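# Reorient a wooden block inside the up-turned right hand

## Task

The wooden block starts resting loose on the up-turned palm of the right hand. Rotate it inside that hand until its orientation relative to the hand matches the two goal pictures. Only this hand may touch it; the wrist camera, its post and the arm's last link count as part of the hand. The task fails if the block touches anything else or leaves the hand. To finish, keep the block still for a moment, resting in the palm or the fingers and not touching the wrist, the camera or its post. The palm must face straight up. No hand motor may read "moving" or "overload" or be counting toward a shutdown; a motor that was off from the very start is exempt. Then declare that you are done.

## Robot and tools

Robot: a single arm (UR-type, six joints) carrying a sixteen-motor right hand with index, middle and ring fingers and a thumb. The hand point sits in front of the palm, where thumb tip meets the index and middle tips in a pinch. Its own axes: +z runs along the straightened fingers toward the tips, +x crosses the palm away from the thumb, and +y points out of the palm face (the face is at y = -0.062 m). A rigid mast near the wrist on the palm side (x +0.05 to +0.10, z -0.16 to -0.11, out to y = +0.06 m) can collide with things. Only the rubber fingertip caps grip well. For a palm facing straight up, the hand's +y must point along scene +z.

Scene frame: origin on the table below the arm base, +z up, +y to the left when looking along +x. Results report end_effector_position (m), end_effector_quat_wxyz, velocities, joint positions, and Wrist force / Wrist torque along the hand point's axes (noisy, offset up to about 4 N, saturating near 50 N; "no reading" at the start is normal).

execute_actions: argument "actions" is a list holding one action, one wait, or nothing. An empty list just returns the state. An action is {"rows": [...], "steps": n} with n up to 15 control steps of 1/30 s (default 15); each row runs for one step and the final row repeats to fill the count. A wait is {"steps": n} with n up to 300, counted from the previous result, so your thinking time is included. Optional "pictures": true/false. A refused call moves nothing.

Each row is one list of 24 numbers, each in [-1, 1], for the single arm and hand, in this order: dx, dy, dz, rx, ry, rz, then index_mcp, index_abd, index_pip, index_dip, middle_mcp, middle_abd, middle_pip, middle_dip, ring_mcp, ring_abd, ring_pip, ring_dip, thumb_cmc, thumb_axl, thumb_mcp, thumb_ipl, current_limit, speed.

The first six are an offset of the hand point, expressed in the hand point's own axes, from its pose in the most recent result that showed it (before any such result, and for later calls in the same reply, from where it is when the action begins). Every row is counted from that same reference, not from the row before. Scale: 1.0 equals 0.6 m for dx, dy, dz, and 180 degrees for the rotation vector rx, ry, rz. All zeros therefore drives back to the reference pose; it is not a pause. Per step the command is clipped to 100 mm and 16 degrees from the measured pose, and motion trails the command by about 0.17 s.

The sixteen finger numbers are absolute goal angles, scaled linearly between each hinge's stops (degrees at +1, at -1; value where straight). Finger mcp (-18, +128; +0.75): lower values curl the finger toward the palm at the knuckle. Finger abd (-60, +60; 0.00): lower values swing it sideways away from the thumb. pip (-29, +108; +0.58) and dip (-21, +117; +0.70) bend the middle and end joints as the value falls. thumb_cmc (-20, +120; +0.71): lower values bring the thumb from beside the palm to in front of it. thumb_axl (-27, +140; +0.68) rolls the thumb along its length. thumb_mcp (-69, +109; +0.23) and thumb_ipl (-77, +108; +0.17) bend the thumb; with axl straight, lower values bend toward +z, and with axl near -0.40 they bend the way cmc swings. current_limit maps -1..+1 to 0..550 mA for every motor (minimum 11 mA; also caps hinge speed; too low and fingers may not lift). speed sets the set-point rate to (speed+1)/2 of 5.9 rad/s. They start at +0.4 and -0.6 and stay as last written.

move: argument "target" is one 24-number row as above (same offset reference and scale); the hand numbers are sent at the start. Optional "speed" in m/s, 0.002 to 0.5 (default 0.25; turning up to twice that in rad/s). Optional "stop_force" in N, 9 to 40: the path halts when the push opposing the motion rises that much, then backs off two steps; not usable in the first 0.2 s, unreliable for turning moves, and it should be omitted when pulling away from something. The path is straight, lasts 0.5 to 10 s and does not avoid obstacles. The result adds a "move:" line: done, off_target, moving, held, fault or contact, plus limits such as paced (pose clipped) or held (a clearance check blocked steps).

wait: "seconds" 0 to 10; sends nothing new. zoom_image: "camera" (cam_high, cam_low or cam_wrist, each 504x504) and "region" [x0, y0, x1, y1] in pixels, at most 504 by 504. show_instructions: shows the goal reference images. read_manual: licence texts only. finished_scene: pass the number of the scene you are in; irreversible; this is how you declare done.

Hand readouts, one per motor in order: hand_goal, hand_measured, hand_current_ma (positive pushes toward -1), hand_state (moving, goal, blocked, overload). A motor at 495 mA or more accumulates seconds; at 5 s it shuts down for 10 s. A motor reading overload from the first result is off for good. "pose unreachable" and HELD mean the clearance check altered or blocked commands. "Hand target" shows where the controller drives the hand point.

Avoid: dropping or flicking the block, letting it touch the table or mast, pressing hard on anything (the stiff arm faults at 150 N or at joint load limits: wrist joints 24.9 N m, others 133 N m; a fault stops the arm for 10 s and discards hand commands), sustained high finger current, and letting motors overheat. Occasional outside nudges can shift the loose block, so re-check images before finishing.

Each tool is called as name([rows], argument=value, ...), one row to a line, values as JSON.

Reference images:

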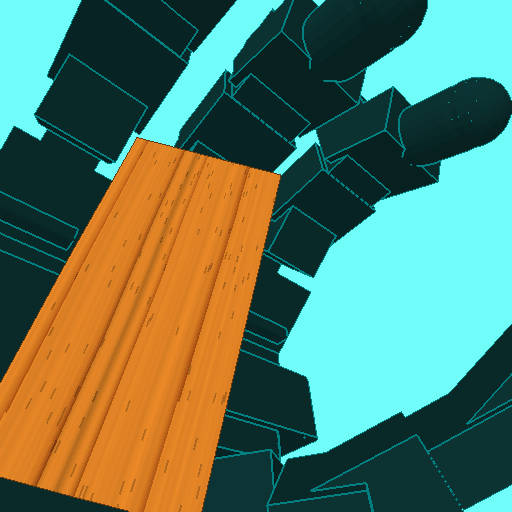

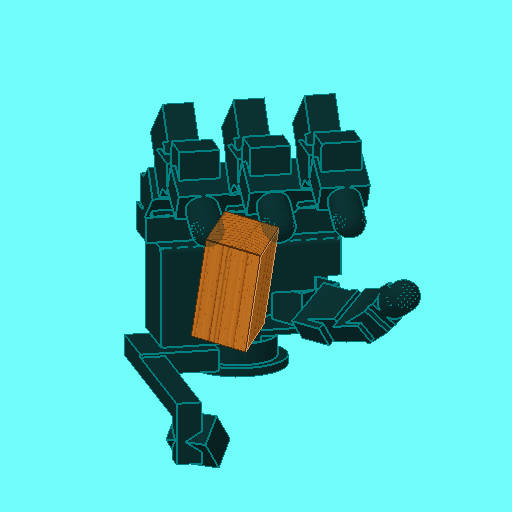

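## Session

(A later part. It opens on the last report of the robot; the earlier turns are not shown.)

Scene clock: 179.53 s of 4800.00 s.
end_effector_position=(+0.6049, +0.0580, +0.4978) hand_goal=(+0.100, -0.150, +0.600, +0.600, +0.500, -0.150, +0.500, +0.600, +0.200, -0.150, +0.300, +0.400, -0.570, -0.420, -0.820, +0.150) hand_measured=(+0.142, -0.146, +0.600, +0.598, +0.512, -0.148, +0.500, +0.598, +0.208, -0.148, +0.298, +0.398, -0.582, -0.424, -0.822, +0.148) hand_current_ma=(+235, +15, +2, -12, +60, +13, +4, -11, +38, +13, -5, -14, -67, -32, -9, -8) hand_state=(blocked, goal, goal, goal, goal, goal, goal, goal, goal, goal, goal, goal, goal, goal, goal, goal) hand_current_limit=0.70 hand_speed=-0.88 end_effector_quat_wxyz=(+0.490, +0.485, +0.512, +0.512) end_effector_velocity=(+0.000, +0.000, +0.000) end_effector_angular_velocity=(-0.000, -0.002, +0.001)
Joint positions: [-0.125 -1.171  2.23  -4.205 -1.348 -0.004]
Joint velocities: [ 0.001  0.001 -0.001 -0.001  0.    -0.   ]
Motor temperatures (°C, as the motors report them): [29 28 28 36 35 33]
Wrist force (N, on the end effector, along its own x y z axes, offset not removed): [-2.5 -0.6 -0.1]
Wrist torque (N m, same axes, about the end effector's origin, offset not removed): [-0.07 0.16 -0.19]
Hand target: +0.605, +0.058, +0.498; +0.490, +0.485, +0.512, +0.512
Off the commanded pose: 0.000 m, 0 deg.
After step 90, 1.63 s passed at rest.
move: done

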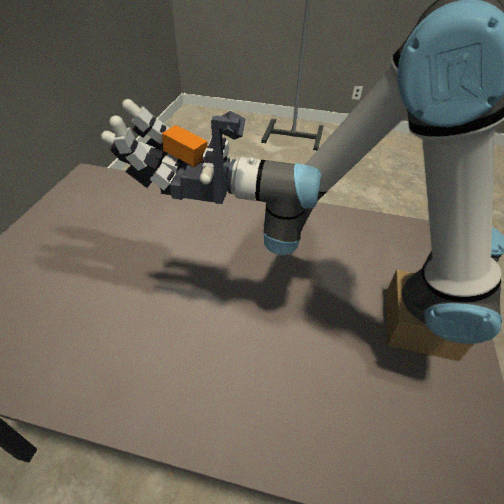

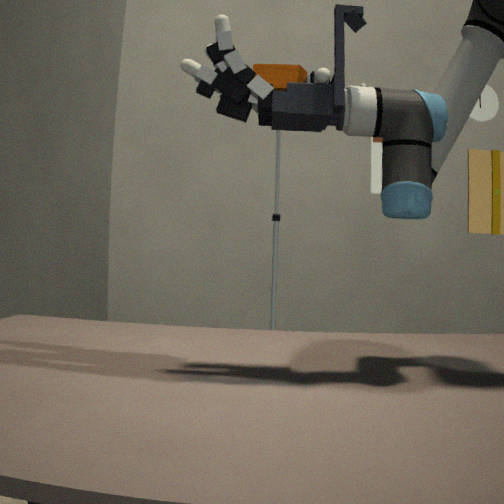

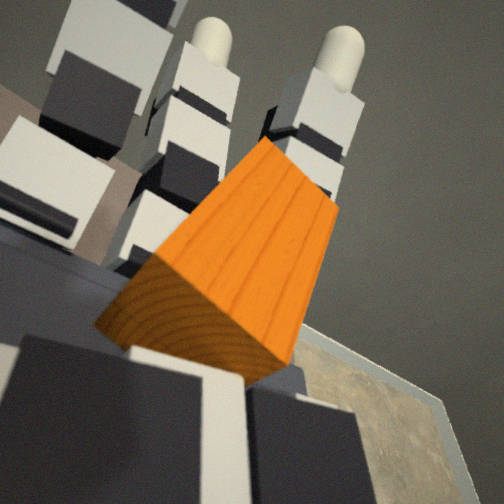

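move(target=[0,0,0,0,0,0,0.7,0,0.2,0.5,0.6,0,0.2,0.5,-0.05,0,-0.95,0.1,0.3,-0.42,0.2,0.15,0.5,-0.5])

move(target=[0,0,0,0,0,0,0.7,0,0.2,0.5,0.6,0,0.2,0.5,-0.05,-0.3,-0.95,0.1,0.43,0.52,-0.3,-0.5,0.5,-0.5])

move(target=[0,0,0,0,0,0,0.7,0,0.2,0.5,0.6,0,0.2,0.5,-0.05,-0.3,-0.95,0.1,0.43,0.48,-0.65,-0.5,0.5,-0.8])

zoom_image(camera="cam_high", region=[90,70,270,220])

Scene clock: 195.70 s of 4800.00 s.
end_effector_position=(+0.6049, +0.0580, +0.4978) hand_goal=(+0.700, +0.000, +0.200, +0.500, +0.600, +0.000, +0.200, +0.500, -0.050, +0.000, -0.950, +0.100, +0.300, -0.420, +0.200, +0.150) hand_measured=(+0.710, -0.004, +0.208, +0.504, +0.612, -0.004, +0.210, +0.504, -0.042, -0.004, -0.950, +0.102, +0.308, -0.422, +0.202, +0.150) hand_current_ma=(+51, -14, +43, +18, +62, -14, +48, +18, +45, -16, -1, +11, +47, -14, +19, -4) hand_state=(goal, goal, goal, goal, goal, goal, goal, goal, goal, goal, goal, goal, goal, goal, goal, goal) hand_current_limit=0.50 hand_speed=-0.50 end_effector_quat_wxyz=(+0.490, +0.485, +0.512, +0.512) end_effector_velocity=(+0.001, -0.000, +0.001) end_effector_angular_velocity=(-0.001, -0.003, -0.000)
Joint positions: [-0.125 -1.171  2.23  -4.205 -1.348 -0.004]
Joint velocities: [-0.     0.    -0.003  0.     0.    -0.   ]
Motor temperatures (°C, as the motors report them): [29 28 28 36 35 33]
Wrist force (N, on the end effector, along its own x y z axes, offset not removed): [-1.5 -1.0 -1.7]
Wrist torque (N m, same axes, about the end effector's origin, offset not removed): [-0.13 0.05 0.00]
Hand target: +0.605, +0.058, +0.498; +0.490, +0.485, +0.512, +0.512
Off the commanded pose: 0.000 m, 0 deg.
After step 90, 11.70 s passed at rest.
move: done

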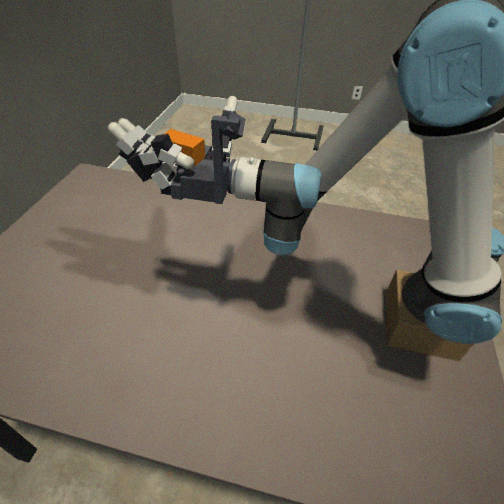

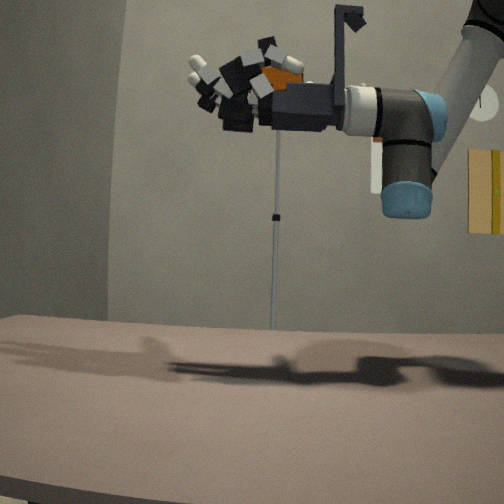

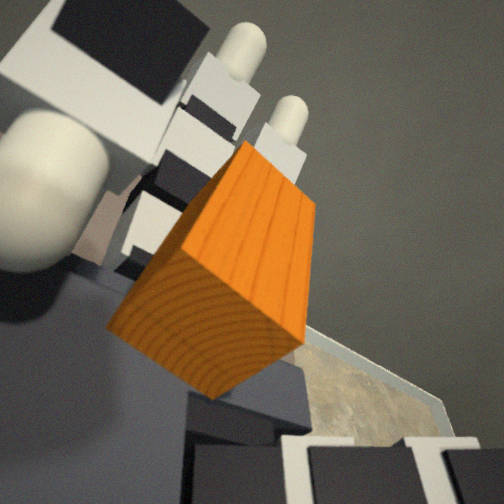

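Scene clock: 196.97 s of 4800.00 s.
end_effector_position=(+0.6049, +0.0580, +0.4978) hand_goal=(+0.700, +0.000, +0.200, +0.500, +0.600, +0.000, +0.200, +0.500, -0.050, -0.300, -0.950, +0.100, +0.430, +0.520, -0.300, -0.500) hand_measured=(+0.710, -0.004, +0.208, +0.504, +0.612, -0.004, +0.210, +0.504, -0.042, -0.296, -0.950, +0.102, +0.438, +0.522, -0.298, -0.498) hand_current_ma=(+51, -14, +43, +18, +62, -14, +48, +18, +45, +15, -1, +11, +42, +14, +7, +9) hand_state=(goal, goal, goal, goal, goal, goal, goal, goal, goal, goal, goal, goal, goal, goal, goal, goal) hand_current_limit=0.50 hand_speed=-0.50 end_effector_quat_wxyz=(+0.490, +0.485, +0.512, +0.512) end_effector_velocity=(+0.000, -0.000, +0.001) end_effector_angular_velocity=(-0.001, -0.002, -0.001)
Joint positions: [-0.125 -1.171  2.23  -4.205 -1.348 -0.004]
Joint velocities: [-0.001 -0.001 -0.001  0.     0.    -0.   ]
Motor temperatures (°C, as the motors report them): [29 28 28 36 35 33]
Wrist force (N, on the end effector, along its own x y z axes, offset not removed): [-1.1 -2.4 -2.1]
Wrist torque (N m, same axes, about the end effector's origin, offset not removed): [-0.17 0.07 -0.01]
Hand target: +0.605, +0.058, +0.498; +0.490, +0.485, +0.512, +0.512
Off the commanded pose: 0.000 m, 0 deg.
move: done

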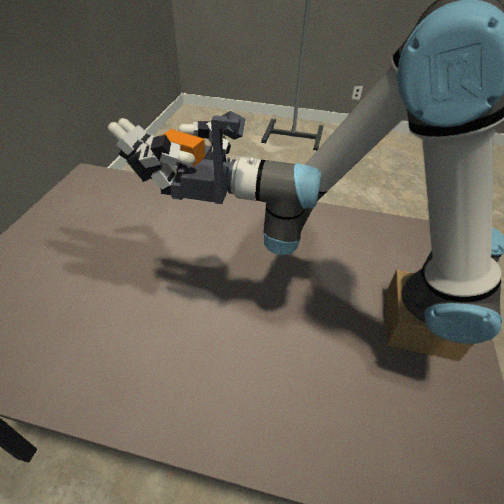

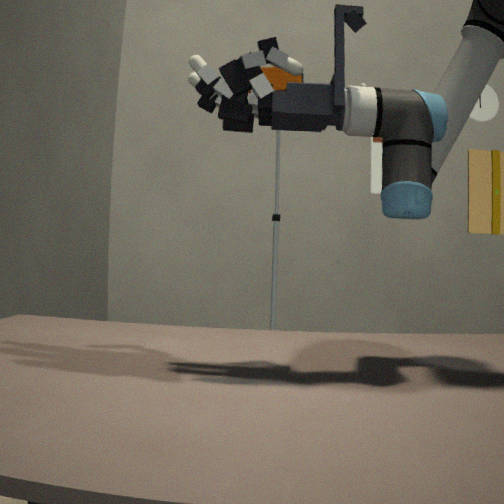

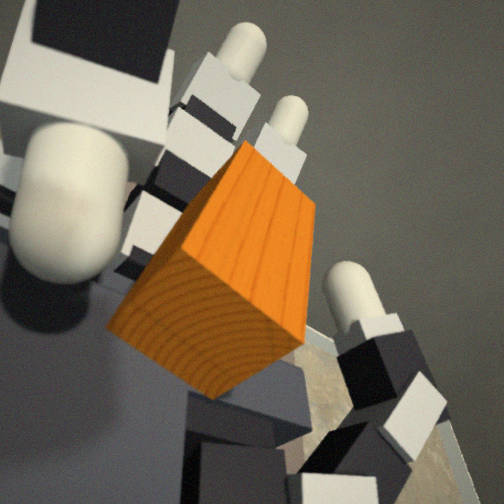

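Scene clock: 198.07 s of 4800.00 s.
end_effector_position=(+0.6049, +0.0580, +0.4978) hand_goal=(+0.700, +0.000, +0.200, +0.500, +0.600, +0.000, +0.200, +0.500, -0.050, -0.300, -0.950, +0.100, +0.430, +0.480, -0.650, -0.500) hand_measured=(+0.710, -0.004, +0.208, +0.504, +0.612, -0.004, +0.210, +0.504, -0.042, -0.296, -0.950, +0.102, +0.438, +0.490, -0.616, -0.498) hand_current_ma=(+51, -14, +43, +18, +63, -14, +47, +18, +45, +15, -1, +11, +42, +72, +227, +9) hand_state=(goal, goal, goal, goal, goal, goal, goal, goal, goal, goal, goal, goal, goal, goal, blocked, goal) hand_current_limit=0.50 hand_speed=-0.80 end_effector_quat_wxyz=(+0.490, +0.485, +0.512, +0.512) end_effector_velocity=(-0.000, +0.001, -0.000) end_effector_angular_velocity=(+0.000, +0.000, +0.001)
Joint positions: [-0.125 -1.171  2.23  -4.205 -1.348 -0.004]
Joint velocities: [ 0.001  0.     0.    -0.     0.     0.   ]
Motor temperatures (°C, as the motors report them): [29 28 28 36 35 33]
Wrist force (N, on the end effector, along its own x y z axes, offset not removed): [-0.5 -2.6 1.0]
Wrist torque (N m, same axes, about the end effector's origin, offset not removed): [-0.46 -0.06 0.03]
Hand target: +0.605, +0.058, +0.498; +0.490, +0.485, +0.512, +0.512
Off the commanded pose: 0.000 m, 0 deg.
move: done

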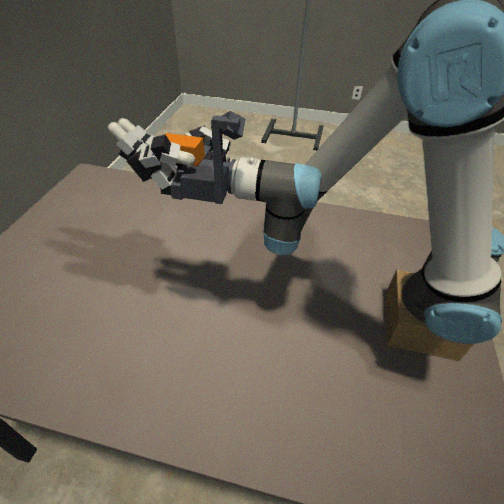

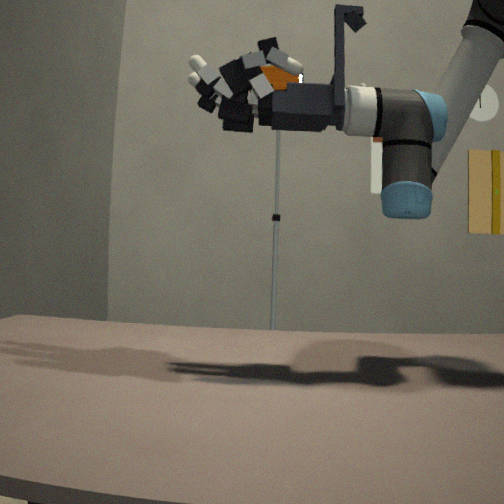

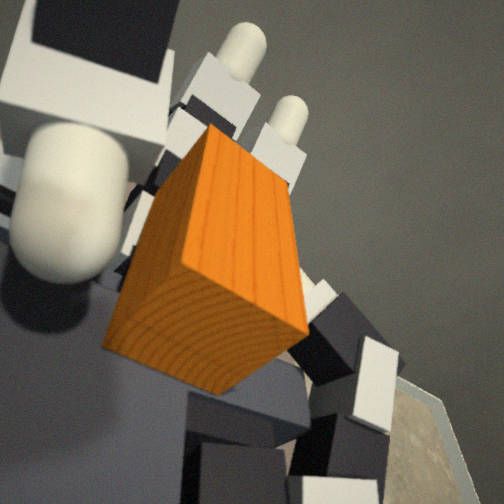

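Region (90, 70, 270, 220) of cam_high's 504x504 image, scaled by 2.800, with more detail than that image has.

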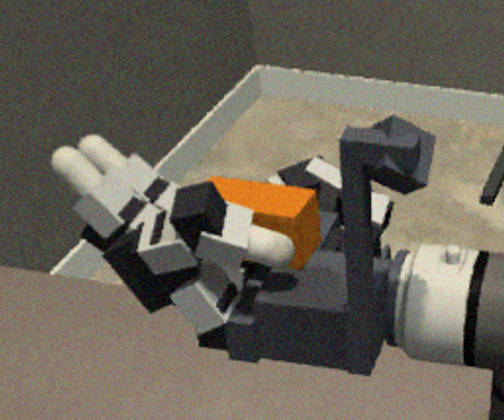

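move(target=[0,0,0,0,0,0,0.8,0,0.2,0.5,0.33,0,0.5,0.5,0.3,-0.75,-1,-0.5,0.43,0.48,-0.61,-0.5,0.6,-0.8])

move(target=[0,0,0,0,0,0,0.8,0,0.2,0.5,0.3,0,0.5,0.5,0.3,-0.75,-1,-0.5,0.43,0.33,-0.72,-0.5,0.6,-0.85])

zoom_image(camera="cam_high", region=[90,70,270,220])

Scene clock: 206.33 s of 4800.00 s.
end_effector_position=(+0.6049, +0.0580, +0.4978) hand_goal=(+0.800, +0.000, +0.200, +0.500, +0.330, +0.000, +0.500, +0.500, +0.300, -0.750, -1.000, -0.500, +0.430, +0.480, -0.610, -0.500) hand_measured=(+0.810, -0.004, +0.208, +0.504, +0.360, -0.004, +0.500, +0.504, +0.302, -0.740, -0.992, -0.494, +0.438, +0.492, -0.600, -0.496) hand_current_ma=(+50, -14, +42, +18, +164, -14, +0, +18, +14, +41, +38, +27, +42, +79, +68, +26) hand_state=(goal, goal, goal, goal, blocked, goal, goal, goal, goal, goal, goal, goal, goal, goal, goal, goal) hand_current_limit=0.60 hand_speed=-0.80 end_effector_quat_wxyz=(+0.490, +0.485, +0.512, +0.512) end_effector_velocity=(-0.000, +0.001, +0.000) end_effector_angular_velocity=(+0.000, -0.001, +0.001)
Joint positions: [-0.125 -1.171  2.23  -4.205 -1.348 -0.004]
Joint velocities: [ 0.001 -0.    -0.    -0.    -0.     0.   ]
Motor temperatures (°C, as the motors report them): [29 28 28 36 35 33]
Wrist force (N, on the end effector, along its own x y z axes, offset not removed): [-1.9 -1.3 0.0]
Wrist torque (N m, same axes, about the end effector's origin, offset not removed): [-0.16 0.07 -0.03]
Hand target: +0.605, +0.058, +0.498; +0.490, +0.485, +0.512, +0.512
Off the commanded pose: 0.000 m, 0 deg.
After step 90, 3.77 s passed at rest.
move: done

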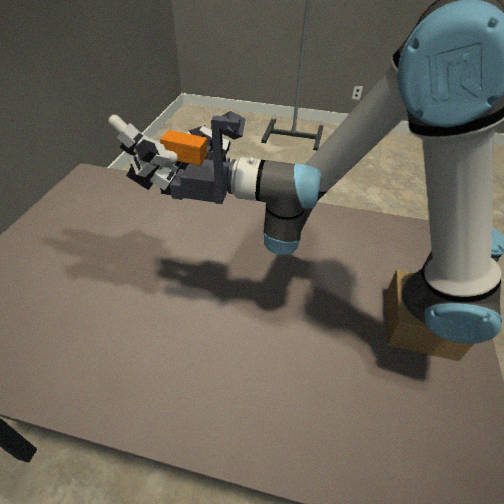

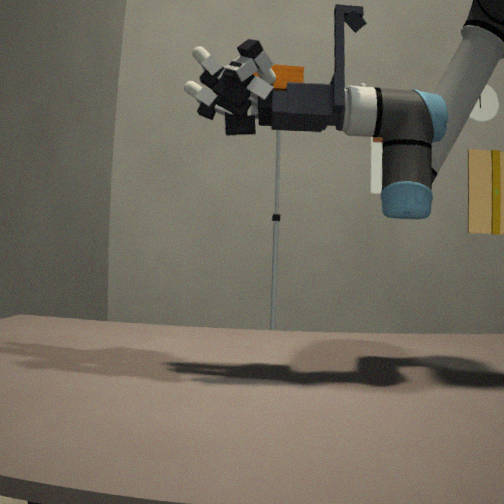

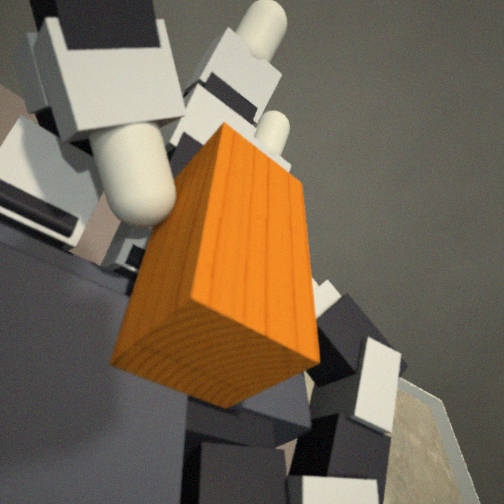

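Scene clock: 207.53 s of 4800.00 s.
end_effector_position=(+0.6049, +0.0580, +0.4978) hand_goal=(+0.800, +0.000, +0.200, +0.500, +0.300, +0.000, +0.500, +0.500, +0.300, -0.750, -1.000, -0.500, +0.430, +0.330, -0.720, -0.500) hand_measured=(+0.810, -0.004, +0.208, +0.504, +0.328, -0.002, +0.500, +0.504, +0.302, -0.716, -0.982, -0.496, +0.460, +0.408, -0.604, -0.476) hand_current_ma=(+50, -14, +42, +18, +151, -8, +1, +18, +14, +148, +96, +25, +160, +432, +440, +164) hand_state=(goal, goal, goal, goal, blocked, goal, goal, goal, goal, blocked, goal, goal, blocked, moving, blocked, blocked) hand_current_limit=0.60 hand_speed=-0.85 end_effector_quat_wxyz=(+0.490, +0.485, +0.512, +0.512) end_effector_velocity=(-0.000, +0.001, +0.000) end_effector_angular_velocity=(-0.000, -0.001, +0.001)
Joint positions: [-0.125 -1.171  2.23  -4.205 -1.348 -0.004]
Joint velocities: [ 0.001 -0.    -0.    -0.001 -0.     0.   ]
Motor temperatures (°C, as the motors report them): [29 28 28 36 35 33]
Wrist force (N, on the end effector, along its own x y z axes, offset not removed): [-1.8 -0.8 -0.4]
Wrist torque (N m, same axes, about the end effector's origin, offset not removed): [-0.04 0.07 0.01]
Hand target: +0.605, +0.058, +0.498; +0.490, +0.485, +0.512, +0.512
Off the commanded pose: 0.000 m, 0 deg.
move: done

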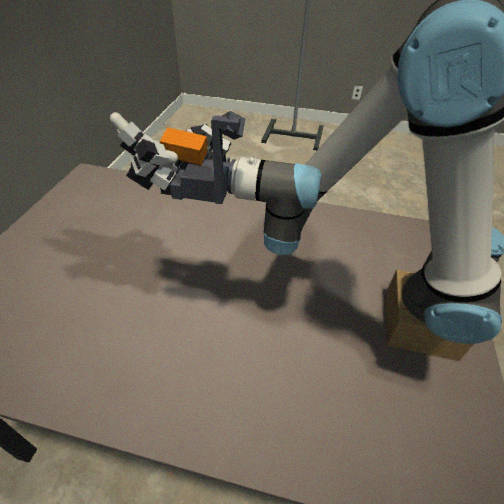

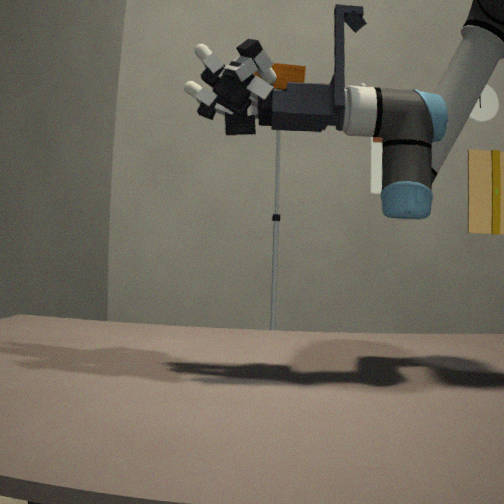

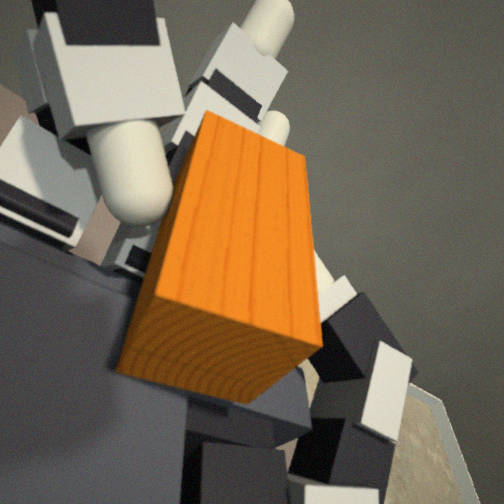

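Region (90, 70, 270, 220) of cam_high's 504x504 image, scaled by 2.800, with more detail than that image has.

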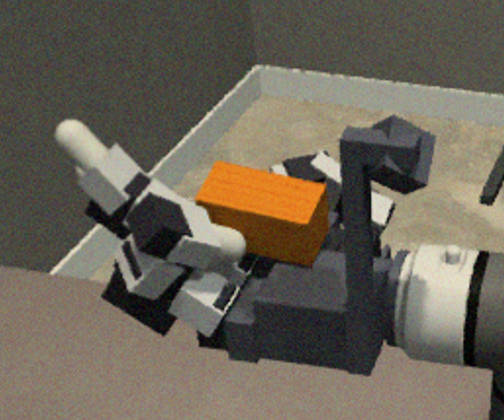

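Working. Lift both tips more, thumb most.

move(target=[0,0,0,0,0,0,0.8,0,0.2,0.5,0.15,0,0.55,0.5,0.3,-0.75,-1,-0.3,0.43,0.17,-0.63,-0.5,0.6,-0.88])

zoom_image(camera="cam_high", region=[90,70,270,220])

Scene clock: 212.77 s of 4800.00 s.
end_effector_position=(+0.6049, +0.0580, +0.4978) hand_goal=(+0.800, +0.000, +0.200, +0.500, +0.150, +0.000, +0.550, +0.500, +0.300, -0.750, -1.000, -0.300, +0.430, +0.170, -0.630, -0.500) hand_measured=(+0.810, -0.004, +0.208, +0.504, +0.176, -0.002, +0.550, +0.504, +0.300, -0.714, -0.984, -0.310, +0.478, +0.190, -0.572, -0.474) hand_current_ma=(+51, -14, +42, +18, +136, -8, -1, +17, +4, +162, +84, -55, +255, +134, +385, +182) hand_state=(goal, goal, goal, goal, blocked, goal, goal, goal, goal, blocked, goal, goal, blocked, blocked, blocked, blocked) hand_current_limit=0.60 hand_speed=-0.88 end_effector_quat_wxyz=(+0.490, +0.485, +0.512, +0.512) end_effector_velocity=(+0.000, -0.000, -0.000) end_effector_angular_velocity=(+0.000, +0.001, -0.001)
Joint positions: [-0.125 -1.171  2.23  -4.205 -1.348 -0.004]
Joint velocities: [-0.    -0.    -0.     0.002 -0.    -0.   ]
Motor temperatures (°C, as the motors report them): [29 28 28 36 35 33]
Wrist force (N, on the end effector, along its own x y z axes, offset not removed): [-1.9 -2.1 -2.0]
Wrist torque (N m, same axes, about the end effector's origin, offset not removed): [-0.12 0.11 -0.03]
Hand target: +0.605, +0.058, +0.498; +0.490, +0.485, +0.512, +0.512
Off the commanded pose: 0.000 m, 0 deg.
After step 90, 1.17 s passed at rest.
move: done

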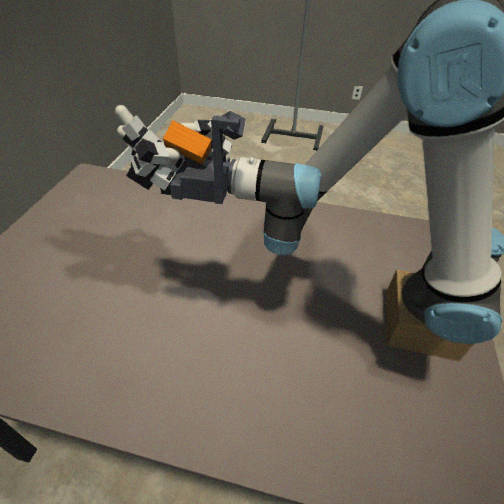

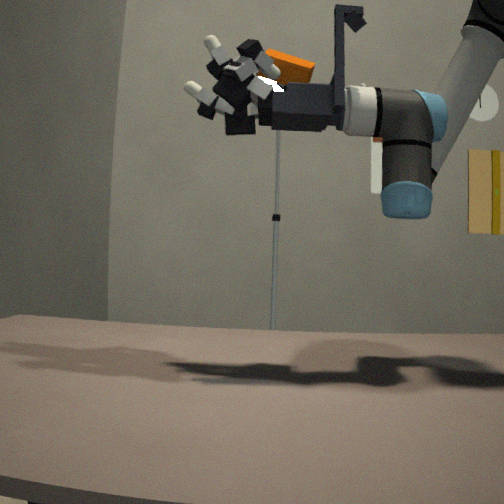

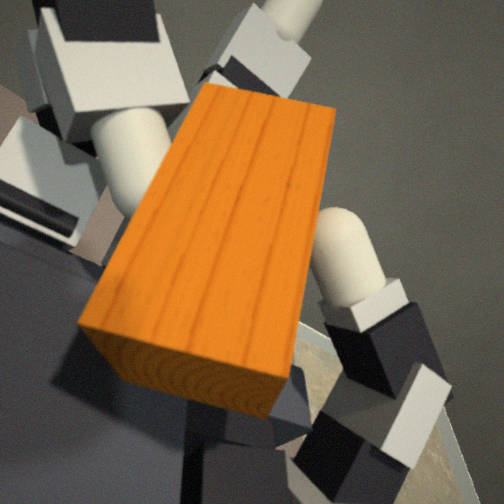

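Region (90, 70, 270, 220) of cam_high's 504x504 image, scaled by 2.800, with more detail than that image has.

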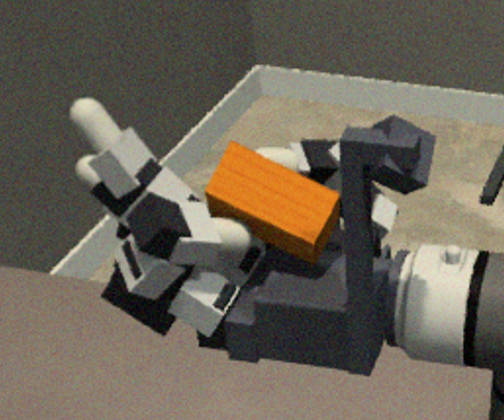

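move(target=[0,0,0,0,0,0,0.8,0,0.2,0.5,0.1,0,0.55,0.5,0.3,-0.77,-1,-0.22,0.43,0.16,-0.63,-0.5,0.6,-0.9])

wait(seconds=1)

Scene clock: 222.10 s of 4800.00 s.
end_effector_position=(+0.6049, +0.0580, +0.4978) hand_goal=(+0.800, +0.000, +0.200, +0.500, +0.100, +0.000, +0.550, +0.500, +0.300, -0.770, -1.000, -0.220, +0.430, +0.160, -0.630, -0.500) hand_measured=(+0.810, -0.004, +0.208, +0.504, +0.124, -0.002, +0.550, +0.504, +0.300, -0.714, -0.986, -0.232, +0.480, +0.178, -0.570, -0.474) hand_current_ma=(+51, -14, +42, +18, +130, -8, -1, +17, +0, +250, +67, -62, +265, +120, +390, +182) hand_state=(goal, goal, goal, goal, blocked, goal, goal, goal, goal, blocked, goal, goal, blocked, goal, blocked, blocked) hand_current_limit=0.60 hand_speed=-0.90 end_effector_quat_wxyz=(+0.490, +0.485, +0.512, +0.512) end_effector_velocity=(+0.000, +0.000, -0.000) end_effector_angular_velocity=(+0.000, +0.001, +0.000)
Joint positions: [-0.125 -1.171  2.23  -4.205 -1.348 -0.004]
Joint velocities: [ 0.     0.     0.     0.001 -0.    -0.   ]
Motor temperatures (°C, as the motors report them): [29 28 28 36 35 33]
Wrist force (N, on the end effector, along its own x y z axes, offset not removed): [-1.2 -1.9 0.4]
Wrist torque (N m, same axes, about the end effector's origin, offset not removed): [-0.27 -0.02 -0.01]
Hand target: +0.605, +0.058, +0.498; +0.490, +0.485, +0.512, +0.512
Off the commanded pose: 0.000 m, 0 deg.
After step 90, 5.63 s passed at rest.
move: done

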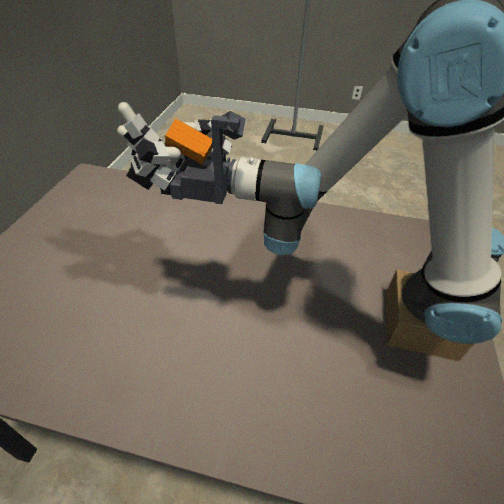

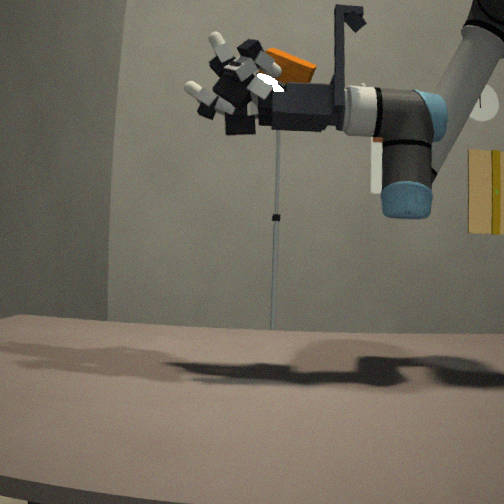

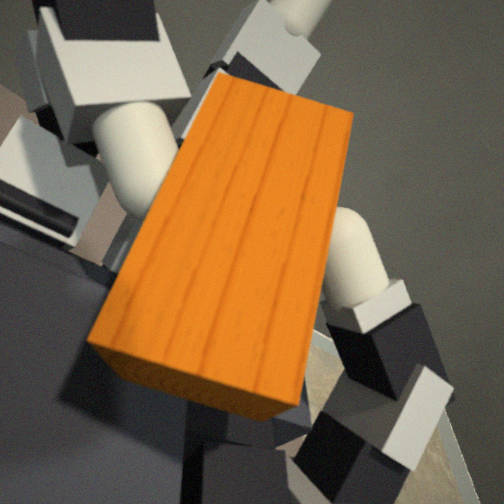

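Scene clock: 223.10 s of 4800.00 s.
end_effector_position=(+0.6049, +0.0580, +0.4978) hand_goal=(+0.800, +0.000, +0.200, +0.500, +0.100, +0.000, +0.550, +0.500, +0.300, -0.770, -1.000, -0.220, +0.430, +0.160, -0.630, -0.500) hand_measured=(+0.810, -0.004, +0.208, +0.504, +0.124, -0.002, +0.550, +0.504, +0.300, -0.714, -0.986, -0.232, +0.480, +0.178, -0.570, -0.474) hand_current_ma=(+51, -14, +42, +18, +130, -8, -1, +17, +0, +250, +67, -62, +265, +120, +390, +182) hand_state=(goal, goal, goal, goal, blocked, goal, goal, goal, goal, blocked, goal, goal, blocked, goal, blocked, blocked) hand_current_limit=0.60 hand_speed=-0.90 end_effector_quat_wxyz=(+0.490, +0.485, +0.512, +0.512) end_effector_velocity=(-0.000, +0.000, -0.001) end_effector_angular_velocity=(-0.000, +0.001, +0.000)
Joint positions: [-0.125 -1.171  2.23  -4.205 -1.348 -0.004]
Joint velocities: [ 0.     0.001  0.001 -0.    -0.    -0.001]
Motor temperatures (°C, as the motors report them): [29 28 28 36 35 33]
Wrist force (N, on the end effector, along its own x y z axes, offset not removed): [-1.0 -2.6 -1.2]
Wrist torque (N m, same axes, about the end effector's origin, offset not removed): [-0.27 -0.05 0.00]
Hand target: +0.605, +0.058, +0.498; +0.490, +0.485, +0.512, +0.512
Off the commanded pose: 0.000 m, 0 deg.
Steps of this call (steps 1 to 30: nothing new was sent). Readings (end_effector_position | what the end effector reports):
1: (+0.6049, +0.0580, +0.4978) | hand_goal=(+0.800, +0.000, +0.200, +0.500, +0.100, +0.000, +0.550, +0.500, +0.300, -0.770, -1.000, -0.220, +0.430, +0.160, -0.630, -0.500) hand_measured=(+0.810, -0.004, +0.208, +0.504, +0.124, -0.002, +0.550, +0.504, +0.300, -0.714, -0.986, -0.232, +0.480, +0.178, -0.570, -0.474) hand_current_ma=(+51, -14, +42, +18, +130, -8, -1, +17, +0, +250, +67, -62, +265, +120, +390, +182) hand_state=(goal, goal, goal, goal, blocked, goal, goal, goal, goal, blocked, goal, goal, blocked, goal, blocked, blocked) hand_current_limit=0.60 hand_speed=-0.90
2: (+0.6049, +0.0580, +0.4978) | hand_goal=(+0.800, +0.000, +0.200, +0.500, +0.100, +0.000, +0.550, +0.500, +0.300, -0.770, -1.000, -0.220, +0.430, +0.160, -0.630, -0.500) hand_measured=(+0.810, -0.004, +0.208, +0.504, +0.124, -0.002, +0.550, +0.504, +0.300, -0.714, -0.986, -0.232, +0.480, +0.178, -0.570, -0.474) hand_current_ma=(+51, -14, +42, +18, +130, -8, -1, +17, +0, +250, +67, -62, +265, +120, +390, +182) hand_state=(goal, goal, goal, goal, blocked, goal, goal, goal, goal, blocked, goal, goal, blocked, goal, blocked, blocked) hand_current_limit=0.60 hand_speed=-0.90
4: (+0.6049, +0.0580, +0.4978) | hand_goal=(+0.800, +0.000, +0.200, +0.500, +0.100, +0.000, +0.550, +0.500, +0.300, -0.770, -1.000, -0.220, +0.430, +0.160, -0.630, -0.500) hand_measured=(+0.810, -0.004, +0.208, +0.504, +0.124, -0.002, +0.550, +0.504, +0.300, -0.714, -0.986, -0.232, +0.480, +0.178, -0.570, -0.474) hand_current_ma=(+51, -14, +42, +18, +130, -8, -1, +17, +0, +250, +67, -62, +265, +120, +390, +182) hand_state=(goal, goal, goal, goal, blocked, goal, goal, goal, goal, blocked, goal, goal, blocked, goal, blocked, blocked) hand_current_limit=0.60 hand_speed=-0.90
8: (+0.6049, +0.0580, +0.4978) | hand_goal=(+0.800, +0.000, +0.200, +0.500, +0.100, +0.000, +0.550, +0.500, +0.300, -0.770, -1.000, -0.220, +0.430, +0.160, -0.630, -0.500) hand_measured=(+0.810, -0.004, +0.208, +0.504, +0.124, -0.002, +0.550, +0.504, +0.300, -0.714, -0.986, -0.232, +0.480, +0.178, -0.570, -0.474) hand_current_ma=(+51, -14, +42, +18, +130, -8, -1, +17, +0, +250, +67, -62, +265, +120, +390, +182) hand_state=(goal, goal, goal, goal, blocked, goal, goal, goal, goal, blocked, goal, goal, blocked, goal, blocked, blocked) hand_current_limit=0.60 hand_speed=-0.90
30: the state above

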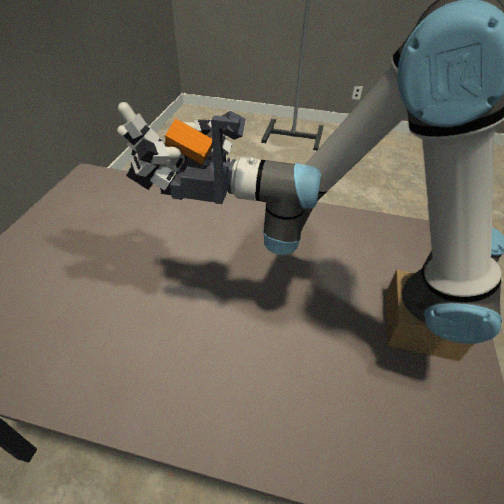

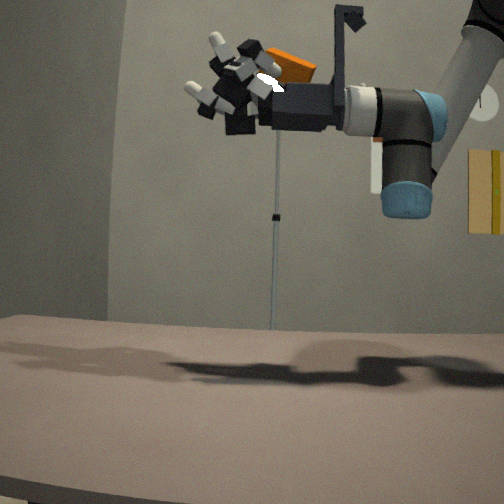

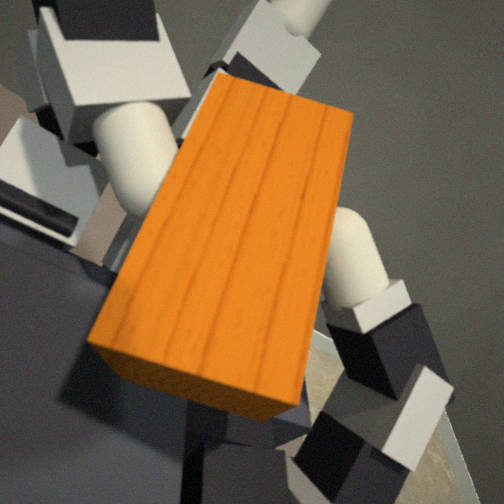

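Within about 3°, and the grain matches.

finished_scene(scene=1)

The scene is finished: the task was done.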